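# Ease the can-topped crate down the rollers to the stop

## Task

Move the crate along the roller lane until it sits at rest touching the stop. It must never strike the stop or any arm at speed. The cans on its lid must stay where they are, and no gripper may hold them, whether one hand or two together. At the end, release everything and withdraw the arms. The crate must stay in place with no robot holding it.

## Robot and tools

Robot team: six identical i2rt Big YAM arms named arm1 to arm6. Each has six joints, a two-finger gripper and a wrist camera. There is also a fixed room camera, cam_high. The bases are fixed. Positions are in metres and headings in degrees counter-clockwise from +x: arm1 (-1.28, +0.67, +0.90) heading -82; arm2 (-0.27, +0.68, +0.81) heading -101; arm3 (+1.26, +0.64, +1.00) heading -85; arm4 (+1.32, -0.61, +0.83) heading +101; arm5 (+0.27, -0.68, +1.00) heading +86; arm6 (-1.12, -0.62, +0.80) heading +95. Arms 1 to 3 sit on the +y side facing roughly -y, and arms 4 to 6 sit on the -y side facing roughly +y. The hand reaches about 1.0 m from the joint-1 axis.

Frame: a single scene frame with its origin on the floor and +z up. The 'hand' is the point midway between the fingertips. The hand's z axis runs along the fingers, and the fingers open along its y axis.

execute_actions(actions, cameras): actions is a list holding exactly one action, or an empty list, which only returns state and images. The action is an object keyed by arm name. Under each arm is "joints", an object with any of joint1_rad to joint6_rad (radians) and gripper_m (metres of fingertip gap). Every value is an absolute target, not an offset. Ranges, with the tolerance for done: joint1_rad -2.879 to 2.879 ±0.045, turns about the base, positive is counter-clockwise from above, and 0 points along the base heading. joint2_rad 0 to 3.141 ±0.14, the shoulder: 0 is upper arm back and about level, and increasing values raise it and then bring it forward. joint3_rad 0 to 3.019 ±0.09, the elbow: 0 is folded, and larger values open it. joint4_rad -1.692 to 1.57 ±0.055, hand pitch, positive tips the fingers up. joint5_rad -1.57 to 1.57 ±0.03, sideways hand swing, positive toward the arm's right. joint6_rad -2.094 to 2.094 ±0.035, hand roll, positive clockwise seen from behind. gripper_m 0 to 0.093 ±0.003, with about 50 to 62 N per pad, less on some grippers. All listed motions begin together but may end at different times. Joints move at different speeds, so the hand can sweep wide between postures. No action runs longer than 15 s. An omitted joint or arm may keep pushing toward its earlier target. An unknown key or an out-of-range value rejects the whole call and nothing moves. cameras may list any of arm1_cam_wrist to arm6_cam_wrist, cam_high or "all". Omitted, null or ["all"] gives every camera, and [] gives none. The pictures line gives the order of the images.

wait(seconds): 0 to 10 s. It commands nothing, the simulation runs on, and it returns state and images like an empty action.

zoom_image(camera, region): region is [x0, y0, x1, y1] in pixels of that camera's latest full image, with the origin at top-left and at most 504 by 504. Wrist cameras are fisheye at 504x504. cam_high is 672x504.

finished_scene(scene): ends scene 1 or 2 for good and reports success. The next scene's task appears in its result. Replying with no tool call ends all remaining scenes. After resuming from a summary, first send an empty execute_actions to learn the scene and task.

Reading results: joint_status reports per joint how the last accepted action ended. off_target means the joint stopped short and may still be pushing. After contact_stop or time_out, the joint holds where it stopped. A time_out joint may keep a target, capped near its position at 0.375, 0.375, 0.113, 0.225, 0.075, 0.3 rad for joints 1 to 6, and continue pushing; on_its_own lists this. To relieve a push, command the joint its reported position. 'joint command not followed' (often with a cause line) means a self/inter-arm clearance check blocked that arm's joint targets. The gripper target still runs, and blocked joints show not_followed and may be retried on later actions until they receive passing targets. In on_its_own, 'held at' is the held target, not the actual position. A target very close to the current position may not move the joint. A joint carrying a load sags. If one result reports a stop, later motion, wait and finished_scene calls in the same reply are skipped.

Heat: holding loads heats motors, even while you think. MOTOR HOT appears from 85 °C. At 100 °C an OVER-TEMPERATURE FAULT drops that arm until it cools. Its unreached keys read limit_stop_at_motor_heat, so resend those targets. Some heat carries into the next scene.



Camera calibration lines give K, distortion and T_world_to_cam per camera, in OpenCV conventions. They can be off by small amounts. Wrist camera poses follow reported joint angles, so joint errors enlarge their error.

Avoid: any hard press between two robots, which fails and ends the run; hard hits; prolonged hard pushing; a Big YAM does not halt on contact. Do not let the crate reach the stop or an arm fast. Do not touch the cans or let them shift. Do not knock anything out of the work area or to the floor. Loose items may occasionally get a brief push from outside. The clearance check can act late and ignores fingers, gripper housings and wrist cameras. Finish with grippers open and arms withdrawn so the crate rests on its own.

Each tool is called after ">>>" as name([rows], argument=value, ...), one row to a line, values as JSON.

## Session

>>> execute_actions(actions=[])

Scene clock: 0.00 s.
arm1.joint_positions: joint1_rad=+0.650 joint2_rad=+0.471 joint3_rad=+1.447 joint4_rad=-1.329 joint5_rad=+0.199 joint6_rad=-0.338 gripper_m=+0.095
arm1.joint_status: not commanded
arm1.hand: x=-1.1897 y=+0.5282 z=+1.4915 quat_wxyz=(-0.435, -0.235, -0.787, +0.369) (m; scene frame)
arm2.joint_positions: joint1_rad=+0.704 joint2_rad=+0.608 joint3_rad=+1.308 joint4_rad=-1.177 joint5_rad=-0.076 joint6_rad=-0.482 gripper_m=+0.094
arm2.joint_status: not commanded
arm2.hand: x=-0.1307 y=+0.4578 z=+1.3488 quat_wxyz=(-0.396, -0.227, -0.822, +0.341) (m; scene frame)
arm3.joint_positions: joint1_rad=-0.380 joint2_rad=+0.473 joint3_rad=+1.347 joint4_rad=-1.519 joint5_rad=-0.237 joint6_rad=+0.277 gripper_m=+0.095
arm3.joint_status: not commanded
arm3.hand: x=+1.2472 y=+0.4835 z=+1.5092 quat_wxyz=(-0.388, -0.758, -0.467, +0.236) (m; scene frame)
arm4.joint_positions: joint1_rad=+0.398 joint2_rad=+0.517 joint3_rad=+1.350 joint4_rad=-1.305 joint5_rad=+0.113 joint6_rad=+0.468 gripper_m=+0.095
arm4.joint_status: not commanded
arm4.hand: x=+1.2270 y=-0.4320 z=+1.3792 quat_wxyz=(-0.179, +0.618, -0.587, -0.492) (m; scene frame)
arm5.joint_positions: joint1_rad=+0.232 joint2_rad=+0.512 joint3_rad=+1.426 joint4_rad=-1.166 joint5_rad=-0.251 joint6_rad=-0.377 gripper_m=+0.094
arm5.joint_status: not commanded
arm5.hand: x=+0.1946 y=-0.5022 z=+1.6176 quat_wxyz=(-0.417, +0.719, -0.318, -0.456) (m; scene frame)
arm6.joint_positions: joint1_rad=+0.584 joint2_rad=+0.526 joint3_rad=+1.324 joint4_rad=-1.504 joint5_rad=+0.269 joint6_rad=+0.006 gripper_m=+0.094
arm6.joint_status: not commanded
arm6.hand: x=-1.1959 y=-0.4488 z=+1.2930 quat_wxyz=(-0.290, +0.784, -0.444, -0.323) (m; scene frame)
pictures: arm1_cam_wrist, arm2_cam_wrist, arm3_cam_wrist, arm4_cam_wrist, arm5_cam_wrist, arm6_cam_wrist, cam_high
camera_calibration (this result's frames):
arm1_cam_wrist: T_world_to_cam=[[-0.677937, -0.624752, 0.38741, -1.05426], [-0.726358, 0.488165, -0.483837, -0.394728], [0.113158, -0.609409, -0.784739, 1.75127], [0, 0, 0, 1]] pos_world=[-1.19961, 0.601282, 1.59174]
arm2_cam_wrist: T_world_to_cam=[[-0.64566, -0.657261, 0.388757, -0.310654], [-0.762088, 0.52232, -0.382628, 0.183073], [0.0484314, -0.543315, -0.838131, 1.50775], [0, 0, 0, 1]] pos_world=[-0.134082, 0.51938, 1.45451]
arm3_cam_wrist: T_world_to_cam=[[-0.892659, 0.268764, -0.361837, 1.5238], [0.366304, 0.900353, -0.234917, -0.532265], [0.262644, -0.342243, -0.902157, 1.32217], [0, 0, 0, 1]] pos_world=[1.20794, 0.522189, 1.61913]
arm4_cam_wrist: T_world_to_cam=[[0.90133, 0.239251, -0.361058, -0.502646], [0.078489, -0.910016, -0.407075, 0.0775571], [-0.425962, 0.33857, -0.839004, 1.9462], [0, 0, 0, 1]] pos_world=[1.27597, -0.468087, 1.48295]
arm5_cam_wrist: T_world_to_cam=[[0.837649, 0.444389, 0.317588, -0.457677], [0.539969, -0.586082, -0.604104, 0.586292], [-0.0823249, 0.677514, -0.730888, 1.66203], [0, 0, 0, 1]] pos_world=[0.20362, -0.57905, 1.71429]
arm6_cam_wrist: T_world_to_cam=[[0.883642, 0.432396, 0.17947, 1.01658], [0.466085, -0.848587, -0.250329, 0.497231], [0.044055, 0.304849, -0.951381, 1.53743], [0, 0, 0, 1]] pos_world=[-1.19778, -0.486305, 1.4047]
Images, in order (width x height): arm1_cam_wrist 504x504, arm2_cam_wrist 504x504, arm3_cam_wrist 504x504, arm4_cam_wrist 504x504, arm5_cam_wrist 504x504, arm6_cam_wrist 504x504, cam_high 672x504.

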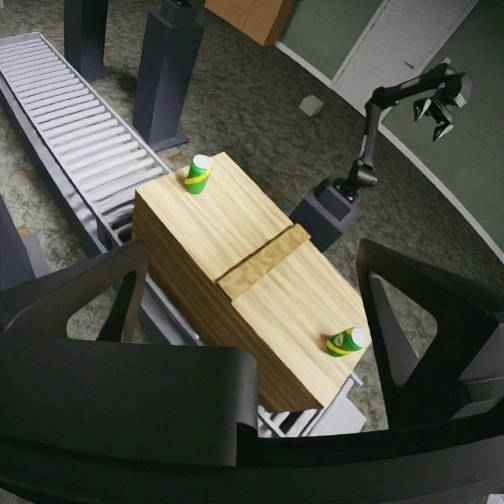

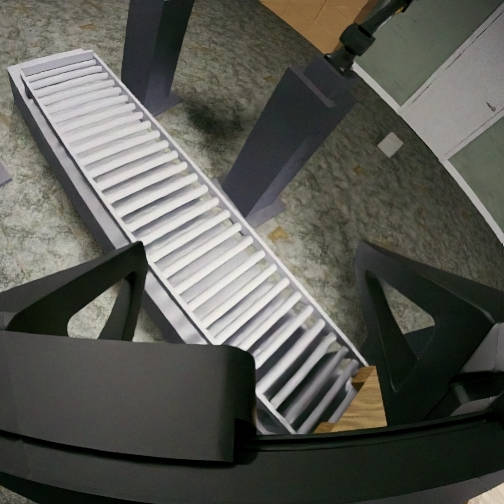

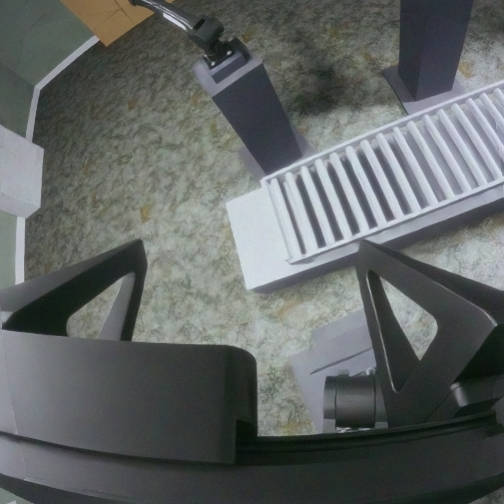

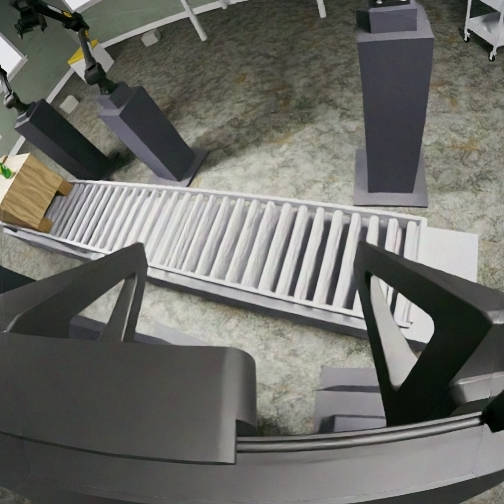

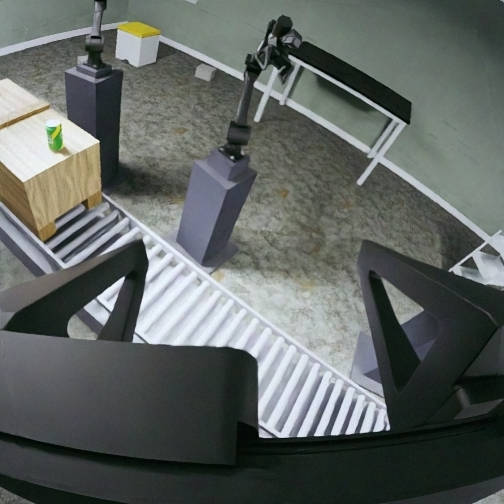

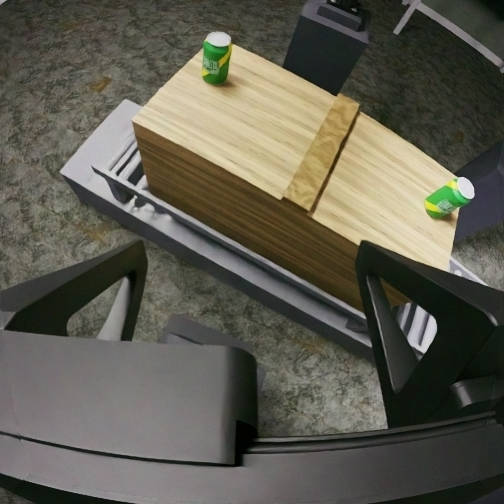

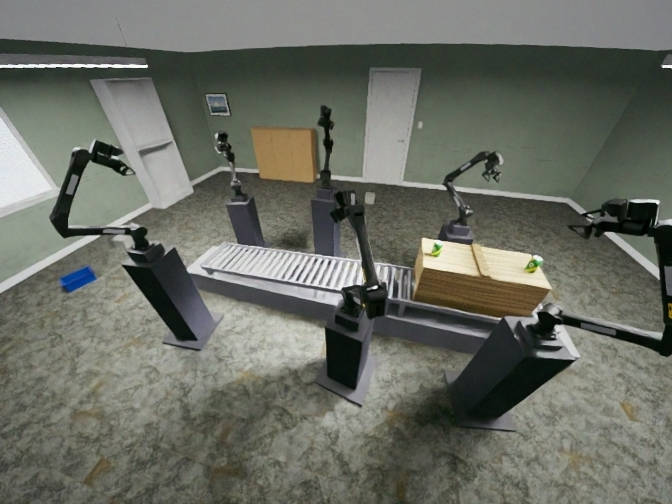

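>>> execute_actions([
  {"arm1":{"joints":{"joint1_rad":-0.82,"joint2_rad":2.5,"joint3_rad":2.03,"joint4_rad":-0.8,"joint5_rad":0,"joint6_rad":1.1,"gripper_m":0}},"arm2":{"joints":{"joint1_rad":-0.3,"joint2_rad":2.28,"joint3_rad":1.48,"joint4_rad":-0.15,"joint5_rad":0,"joint6_rad":-1.6,"gripper_m":0}},"arm5":{"joints":{"joint1_rad":0.97,"joint2_rad":3.03,"joint3_rad":2.6,"joint4_rad":-0.45,"joint5_rad":0,"joint6_rad":1.6,"gripper_m":0}},"arm4":{"joints":{"joint1_rad":0.82,"joint2_rad":2.8,"joint3_rad":2.13,"joint4_rad":0.15,"joint5_rad":0,"joint6_rad":1.3,"gripper_m":0}},"arm6":{"joints":{"joint1_rad":0}}},
], cameras=["cam_high","arm1_cam_wrist","arm2_cam_wrist","arm6_cam_wrist"])

Scene clock: 3.80 s.
arm1.joint_positions: joint1_rad=-0.814 joint2_rad=+2.511 joint3_rad=+2.010 joint4_rad=-0.797 joint5_rad=+0.000 joint6_rad=+1.086 gripper_m=+0.001
arm1.joint_status: all done
arm1.hand: x=-1.7615 y=+0.0681 z=+0.7748 quat_wxyz=(-0.110, -0.986, +0.093, +0.078) (m; scene frame)
arm2.joint_positions: joint1_rad=-0.310 joint2_rad=+2.275 joint3_rad=+1.471 joint4_rad=-0.162 joint5_rad=+0.000 joint6_rad=-1.592 gripper_m=+0.000
arm2.joint_status: all done
arm2.hand: x=-0.6190 y=+0.0467 z=+0.7099 quat_wxyz=(+0.076, -0.231, -0.926, +0.288) (m; scene frame)
arm3.joint_positions: joint1_rad=-0.380 joint2_rad=+0.473 joint3_rad=+1.347 joint4_rad=-1.519 joint5_rad=-0.237 joint6_rad=+0.277 gripper_m=+0.095
arm3.joint_status: not commanded
arm3.hand: x=+1.2472 y=+0.4835 z=+1.5092 quat_wxyz=(-0.388, -0.758, -0.467, +0.236) (m; scene frame)
arm4.joint_positions: joint1_rad=+0.813 joint2_rad=+2.817 joint3_rad=+2.101 joint4_rad=+0.135 joint5_rad=+0.003 joint6_rad=+1.293 gripper_m=+0.001
arm4.joint_status: all done
arm4.hand: x=+0.5670 y=-0.1275 z=+0.6329 quat_wxyz=(+0.167, +0.525, -0.706, -0.445) (m; scene frame)
arm5.joint_positions: joint1_rad=+0.972 joint2_rad=+3.049 joint3_rad=+2.568 joint4_rad=-0.458 joint5_rad=-0.002 joint6_rad=+1.590 gripper_m=+0.000
arm5.joint_status: all done
arm5.hand: x=-0.4208 y=-0.1220 z=+0.7201 quat_wxyz=(+0.133, +0.406, -0.860, -0.280) (m; scene frame)
arm6.joint_positions: joint1_rad=+0.007 joint2_rad=+0.526 joint3_rad=+1.324 joint4_rad=-1.504 joint5_rad=+0.269 joint6_rad=+0.006 gripper_m=+0.094
arm6.joint_status: all done
arm6.hand: x=-1.0923 y=-0.4354 z=+1.2928 quat_wxyz=(-0.369, +0.625, -0.649, -0.228) (m; scene frame)
pictures: arm1_cam_wrist, arm2_cam_wrist, arm6_cam_wrist, cam_high
camera_calibration (this result's frames):
arm1_cam_wrist: T_world_to_cam=[[0.147851, 0.959955, -0.237964, 0.379541], [0.891148, -0.0249524, 0.453026, 1.22598], [0.428947, -0.279042, -0.859151, 1.5646], [0, 0, 0, 1]] pos_world=[-1.81977, 0.102838, 0.879144]
arm2_cam_wrist: T_world_to_cam=[[-0.378088, -0.723576, 0.577484, -0.612978], [-0.547744, 0.677732, 0.490567, -0.713194], [-0.746342, -0.130836, -0.652576, 0.129606], [0, 0, 0, 1]] pos_world=[-0.525677, 0.0567757, 0.788432]
arm6_cam_wrist: T_world_to_cam=[[0.976805, -0.119312, 0.177809, 0.783008], [-0.0725295, -0.965651, -0.249516, -0.180072], [0.201471, 0.230832, -0.951906, 1.66901], [0, 0, 0, 1]] pos_world=[-1.11416, -0.465726, 1.40458]
Images, in order (width x height): arm1_cam_wrist 504x504, arm2_cam_wrist 504x504, arm6_cam_wrist 504x504, cam_high 672x504.

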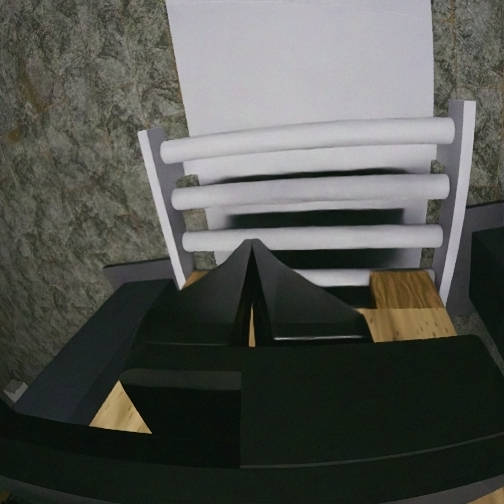

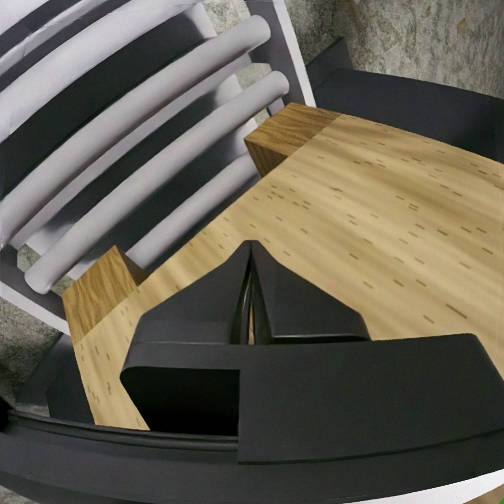

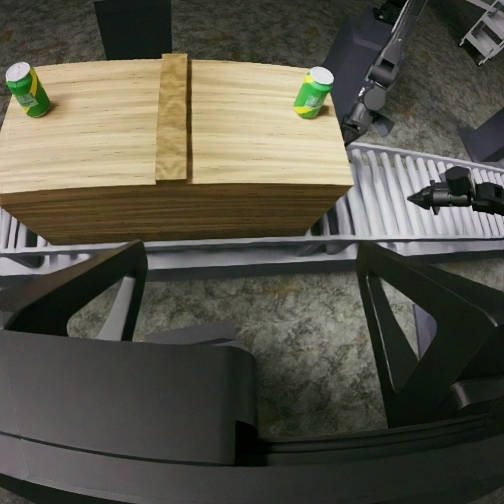

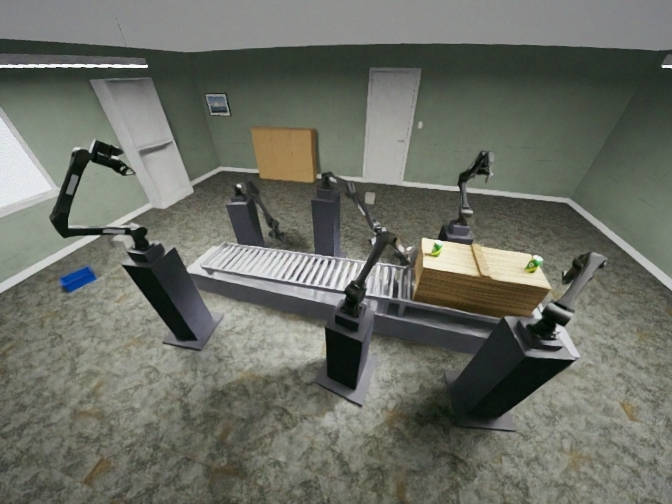

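>>> execute_actions([
  {"arm1":{"joints":{"joint1_rad":-0.74,"joint2_rad":2.54,"joint5_rad":-0.35}},"arm2":{"joints":{"joint1_rad":-0.4}},"arm6":{"joints":{"joint1_rad":0.4}}},
], cameras=["arm1_cam_wrist","arm2_cam_wrist","arm6_cam_wrist"])

Scene clock: 5.13 s.
arm1.joint_positions: joint1_rad=-0.730 joint2_rad=+2.520 joint3_rad=+2.010 joint4_rad=-0.797 joint5_rad=-0.346 joint6_rad=+1.087 gripper_m=+0.001
arm1.joint_status: all done
arm1.hand: x=-1.6583 y=+0.0017 z=+0.7767 quat_wxyz=(-0.195, -0.977, +0.029, -0.077) (m; scene frame)
arm2.joint_positions: joint1_rad=-0.410 joint2_rad=+2.275 joint3_rad=+1.471 joint4_rad=-0.162 joint5_rad=+0.000 joint6_rad=-1.592 gripper_m=+0.000
arm2.joint_status: all done
arm2.hand: x=-0.6800 y=+0.0849 z=+0.7096 quat_wxyz=(+0.091, -0.277, -0.914, +0.284) (m; scene frame)
arm3.joint_positions: joint1_rad=-0.380 joint2_rad=+0.473 joint3_rad=+1.347 joint4_rad=-1.519 joint5_rad=-0.237 joint6_rad=+0.277 gripper_m=+0.095
arm3.joint_status: not commanded
arm3.hand: x=+1.2472 y=+0.4835 z=+1.5092 quat_wxyz=(-0.388, -0.758, -0.467, +0.236) (m; scene frame)
arm4.joint_positions: joint1_rad=+0.813 joint2_rad=+2.817 joint3_rad=+2.101 joint4_rad=+0.135 joint5_rad=+0.003 joint6_rad=+1.293 gripper_m=+0.001
arm4.joint_status: not commanded
arm4.hand: x=+0.5670 y=-0.1275 z=+0.6329 quat_wxyz=(+0.167, +0.525, -0.706, -0.445) (m; scene frame)
arm5.joint_positions: joint1_rad=+0.972 joint2_rad=+3.049 joint3_rad=+2.568 joint4_rad=-0.458 joint5_rad=-0.002 joint6_rad=+1.590 gripper_m=+0.000
arm5.joint_status: not commanded
arm5.hand: x=-0.4208 y=-0.1220 z=+0.7201 quat_wxyz=(+0.133, +0.406, -0.860, -0.280) (m; scene frame)
arm6.joint_positions: joint1_rad=+0.393 joint2_rad=+0.526 joint3_rad=+1.324 joint4_rad=-1.504 joint5_rad=+0.269 joint6_rad=+0.006 gripper_m=+0.094
arm6.joint_status: all done
arm6.hand: x=-1.1626 y=-0.4377 z=+1.2929 quat_wxyz=(-0.319, +0.738, -0.517, -0.294) (m; scene frame)
pictures: arm1_cam_wrist, arm2_cam_wrist, arm6_cam_wrist
camera_calibration (this result's frames):
arm1_cam_wrist: T_world_to_cam=[[0.0702355, 0.919393, -0.38702, 0.415632], [0.718592, 0.222465, 0.658889, 0.685047], [0.691876, -0.324387, -0.645043, 1.77321], [0, 0, 0, 1]] pos_world=[-1.7483, 0.0406763, 0.853281]
arm2_cam_wrist: T_world_to_cam=[[-0.447947, -0.682793, 0.57718, -0.658958], [-0.477913, 0.728466, 0.490853, -0.729441], [-0.755607, -0.0559659, -0.65263, 0.0762827], [0, 0, 0, 1]] pos_world=[-0.586149, 0.08571, 0.788171]
arm6_cam_wrist: T_world_to_cam=[[0.949885, 0.25637, 0.178864, 0.983113], [0.295916, -0.921873, -0.250168, 0.260985], [0.100754, 0.29056, -0.951537, 1.59241], [0, 0, 0, 1]] pos_world=[-1.17152, -0.474135, 1.40468]
Images, in order (width x height): arm1_cam_wrist 504x504, arm2_cam_wrist 504x504, arm6_cam_wrist 504x504.

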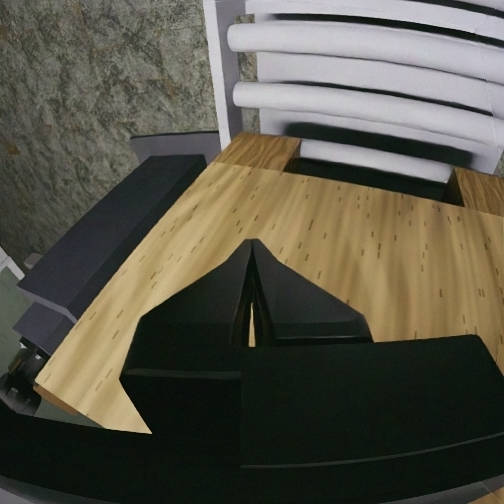

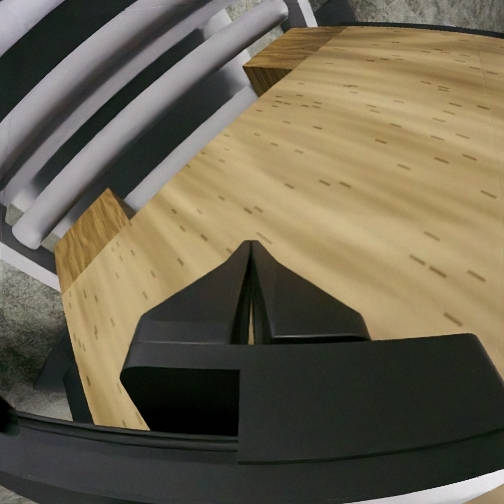

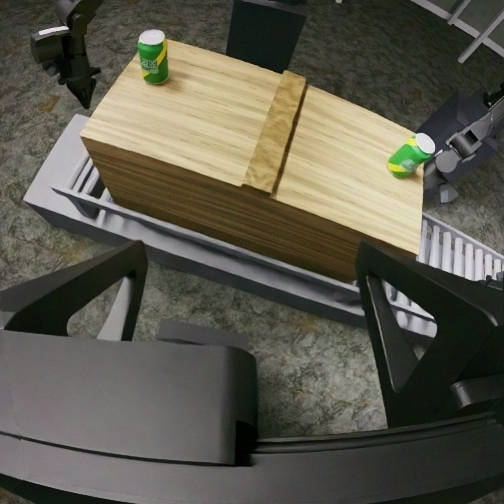

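>>> execute_actions([
  {"arm1":{"joints":{"joint1_rad":-0.67,"joint2_rad":2.6}}},
], cameras=["arm6_cam_wrist"])

>>> execute_actions([
  {"arm1":{"joints":{"joint1_rad":-0.61}}},
], cameras=["arm1_cam_wrist","arm2_cam_wrist","arm6_cam_wrist"])

Scene clock: 6.40 s.
arm1.joint_positions: joint1_rad=-0.667 joint2_rad=+2.602 joint3_rad=+2.010 joint4_rad=-0.797 joint5_rad=-0.347 joint6_rad=+1.087 gripper_m=+0.001
arm1.joint_status: all done
arm1.hand: x=-1.6041 y=-0.0007 z=+0.7165 quat_wxyz=(-0.158, -0.982, +0.005, -0.104) (m; scene frame)
arm2.joint_positions: joint1_rad=-0.410 joint2_rad=+2.275 joint3_rad=+1.471 joint4_rad=-0.162 joint5_rad=+0.000 joint6_rad=-1.592 gripper_m=+0.000
arm2.joint_status: not commanded
arm2.hand: x=-0.6800 y=+0.0849 z=+0.7096 quat_wxyz=(+0.091, -0.277, -0.914, +0.284) (m; scene frame)
arm3.joint_positions: joint1_rad=-0.380 joint2_rad=+0.473 joint3_rad=+1.347 joint4_rad=-1.519 joint5_rad=-0.237 joint6_rad=+0.277 gripper_m=+0.095
arm3.joint_status: not commanded
arm3.hand: x=+1.2472 y=+0.4835 z=+1.5092 quat_wxyz=(-0.388, -0.758, -0.467, +0.236) (m; scene frame)
arm4.joint_positions: joint1_rad=+0.813 joint2_rad=+2.817 joint3_rad=+2.101 joint4_rad=+0.135 joint5_rad=+0.003 joint6_rad=+1.293 gripper_m=+0.001
arm4.joint_status: not commanded
arm4.hand: x=+0.5670 y=-0.1275 z=+0.6329 quat_wxyz=(+0.167, +0.525, -0.706, -0.445) (m; scene frame)
arm5.joint_positions: joint1_rad=+0.972 joint2_rad=+3.049 joint3_rad=+2.568 joint4_rad=-0.458 joint5_rad=-0.002 joint6_rad=+1.590 gripper_m=+0.000
arm5.joint_status: not commanded
arm5.hand: x=-0.4208 y=-0.1220 z=+0.7201 quat_wxyz=(+0.133, +0.406, -0.860, -0.280) (m; scene frame)
arm6.joint_positions: joint1_rad=+0.393 joint2_rad=+0.526 joint3_rad=+1.324 joint4_rad=-1.504 joint5_rad=+0.269 joint6_rad=+0.006 gripper_m=+0.094
arm6.joint_status: not commanded
arm6.hand: x=-1.1626 y=-0.4377 z=+1.2929 quat_wxyz=(-0.319, +0.738, -0.517, -0.294) (m; scene frame)
pictures: arm6_cam_wrist
camera_calibration (this result's frames):
arm6_cam_wrist: T_world_to_cam=[[0.949885, 0.25637, 0.178864, 0.983113], [0.295916, -0.921873, -0.250168, 0.260985], [0.100754, 0.29056, -0.951537, 1.59241], [0, 0, 0, 1]] pos_world=[-1.17152, -0.474135, 1.40468]
Images, in order (width x height): arm6_cam_wrist 504x504.

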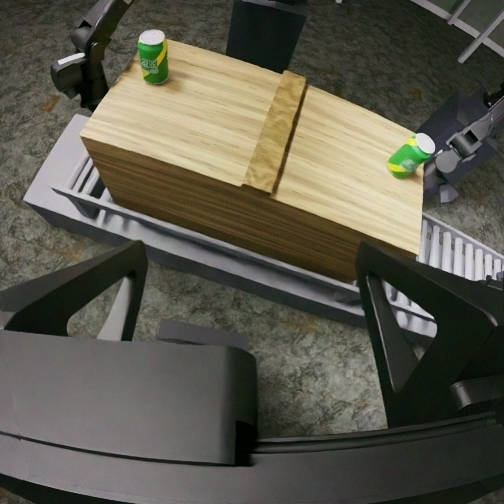

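Scene clock: 7.13 s.
arm1.joint_positions: joint1_rad=-0.639 joint2_rad=+2.602 joint3_rad=+2.010 joint4_rad=-0.797 joint5_rad=-0.342 joint6_rad=+1.088 gripper_m=+0.001
arm1.joint_status: all done
arm1.hand: x=-1.5860 y=-0.0093 z=+0.7166 quat_wxyz=(-0.155, -0.982, -0.008, -0.104) (m; scene frame)
arm2.joint_positions: joint1_rad=-0.410 joint2_rad=+2.275 joint3_rad=+1.471 joint4_rad=-0.162 joint5_rad=+0.000 joint6_rad=-1.592 gripper_m=+0.000
arm2.joint_status: not commanded
arm2.hand: x=-0.6800 y=+0.0849 z=+0.7096 quat_wxyz=(+0.091, -0.277, -0.914, +0.284) (m; scene frame)
arm3.joint_positions: joint1_rad=-0.380 joint2_rad=+0.473 joint3_rad=+1.347 joint4_rad=-1.519 joint5_rad=-0.237 joint6_rad=+0.277 gripper_m=+0.095
arm3.joint_status: not commanded
arm3.hand: x=+1.2472 y=+0.4835 z=+1.5092 quat_wxyz=(-0.388, -0.758, -0.467, +0.236) (m; scene frame)
arm4.joint_positions: joint1_rad=+0.813 joint2_rad=+2.817 joint3_rad=+2.101 joint4_rad=+0.135 joint5_rad=+0.003 joint6_rad=+1.293 gripper_m=+0.001
arm4.joint_status: not commanded
arm4.hand: x=+0.5670 y=-0.1275 z=+0.6329 quat_wxyz=(+0.167, +0.525, -0.706, -0.445) (m; scene frame)
arm5.joint_positions: joint1_rad=+0.972 joint2_rad=+3.049 joint3_rad=+2.568 joint4_rad=-0.458 joint5_rad=-0.002 joint6_rad=+1.590 gripper_m=+0.000
arm5.joint_status: not commanded
arm5.hand: x=-0.4208 y=-0.1220 z=+0.7201 quat_wxyz=(+0.133, +0.406, -0.860, -0.280) (m; scene frame)
arm6.joint_positions: joint1_rad=+0.393 joint2_rad=+0.526 joint3_rad=+1.324 joint4_rad=-1.504 joint5_rad=+0.269 joint6_rad=+0.006 gripper_m=+0.094
arm6.joint_status: not commanded
arm6.hand: x=-1.1626 y=-0.4377 z=+1.2929 quat_wxyz=(-0.319, +0.738, -0.517, -0.294) (m; scene frame)
pictures: arm1_cam_wrist, arm2_cam_wrist, arm6_cam_wrist
camera_calibration (this result's frames):
arm1_cam_wrist: T_world_to_cam=[[0.00165771, 0.948001, -0.318262, 0.239613], [0.670813, 0.234977, 0.703417, 0.5676], [0.741625, -0.21466, -0.635542, 1.75398], [0, 0, 0, 1]] pos_world=[-1.68195, 0.0159841, 0.791731]
arm2_cam_wrist: T_world_to_cam=[[-0.447947, -0.682793, 0.57718, -0.658958], [-0.477913, 0.728466, 0.490853, -0.729441], [-0.755607, -0.0559659, -0.65263, 0.0762827], [0, 0, 0, 1]] pos_world=[-0.586149, 0.08571, 0.788171]
arm6_cam_wrist: T_world_to_cam=[[0.949885, 0.25637, 0.178864, 0.983113], [0.295916, -0.921873, -0.250168, 0.260985], [0.100754, 0.29056, -0.951537, 1.59241], [0, 0, 0, 1]] pos_world=[-1.17152, -0.474135, 1.40468]
Images, in order (width x height): arm1_cam_wrist 504x504, arm2_cam_wrist 504x504, arm6_cam_wrist 504x504.

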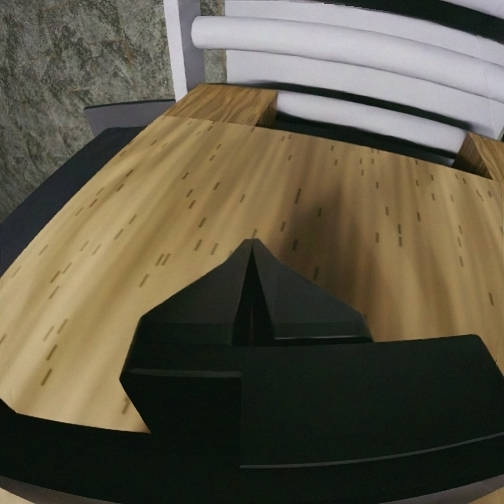

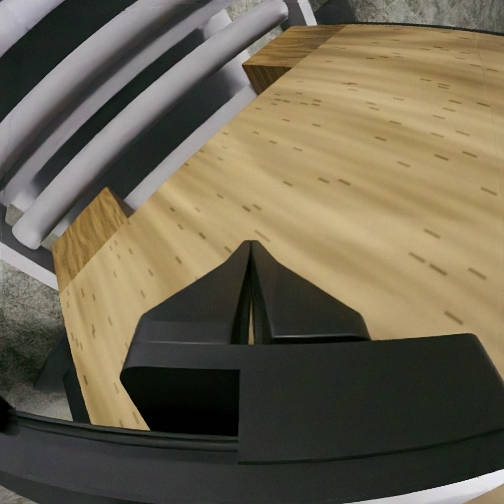

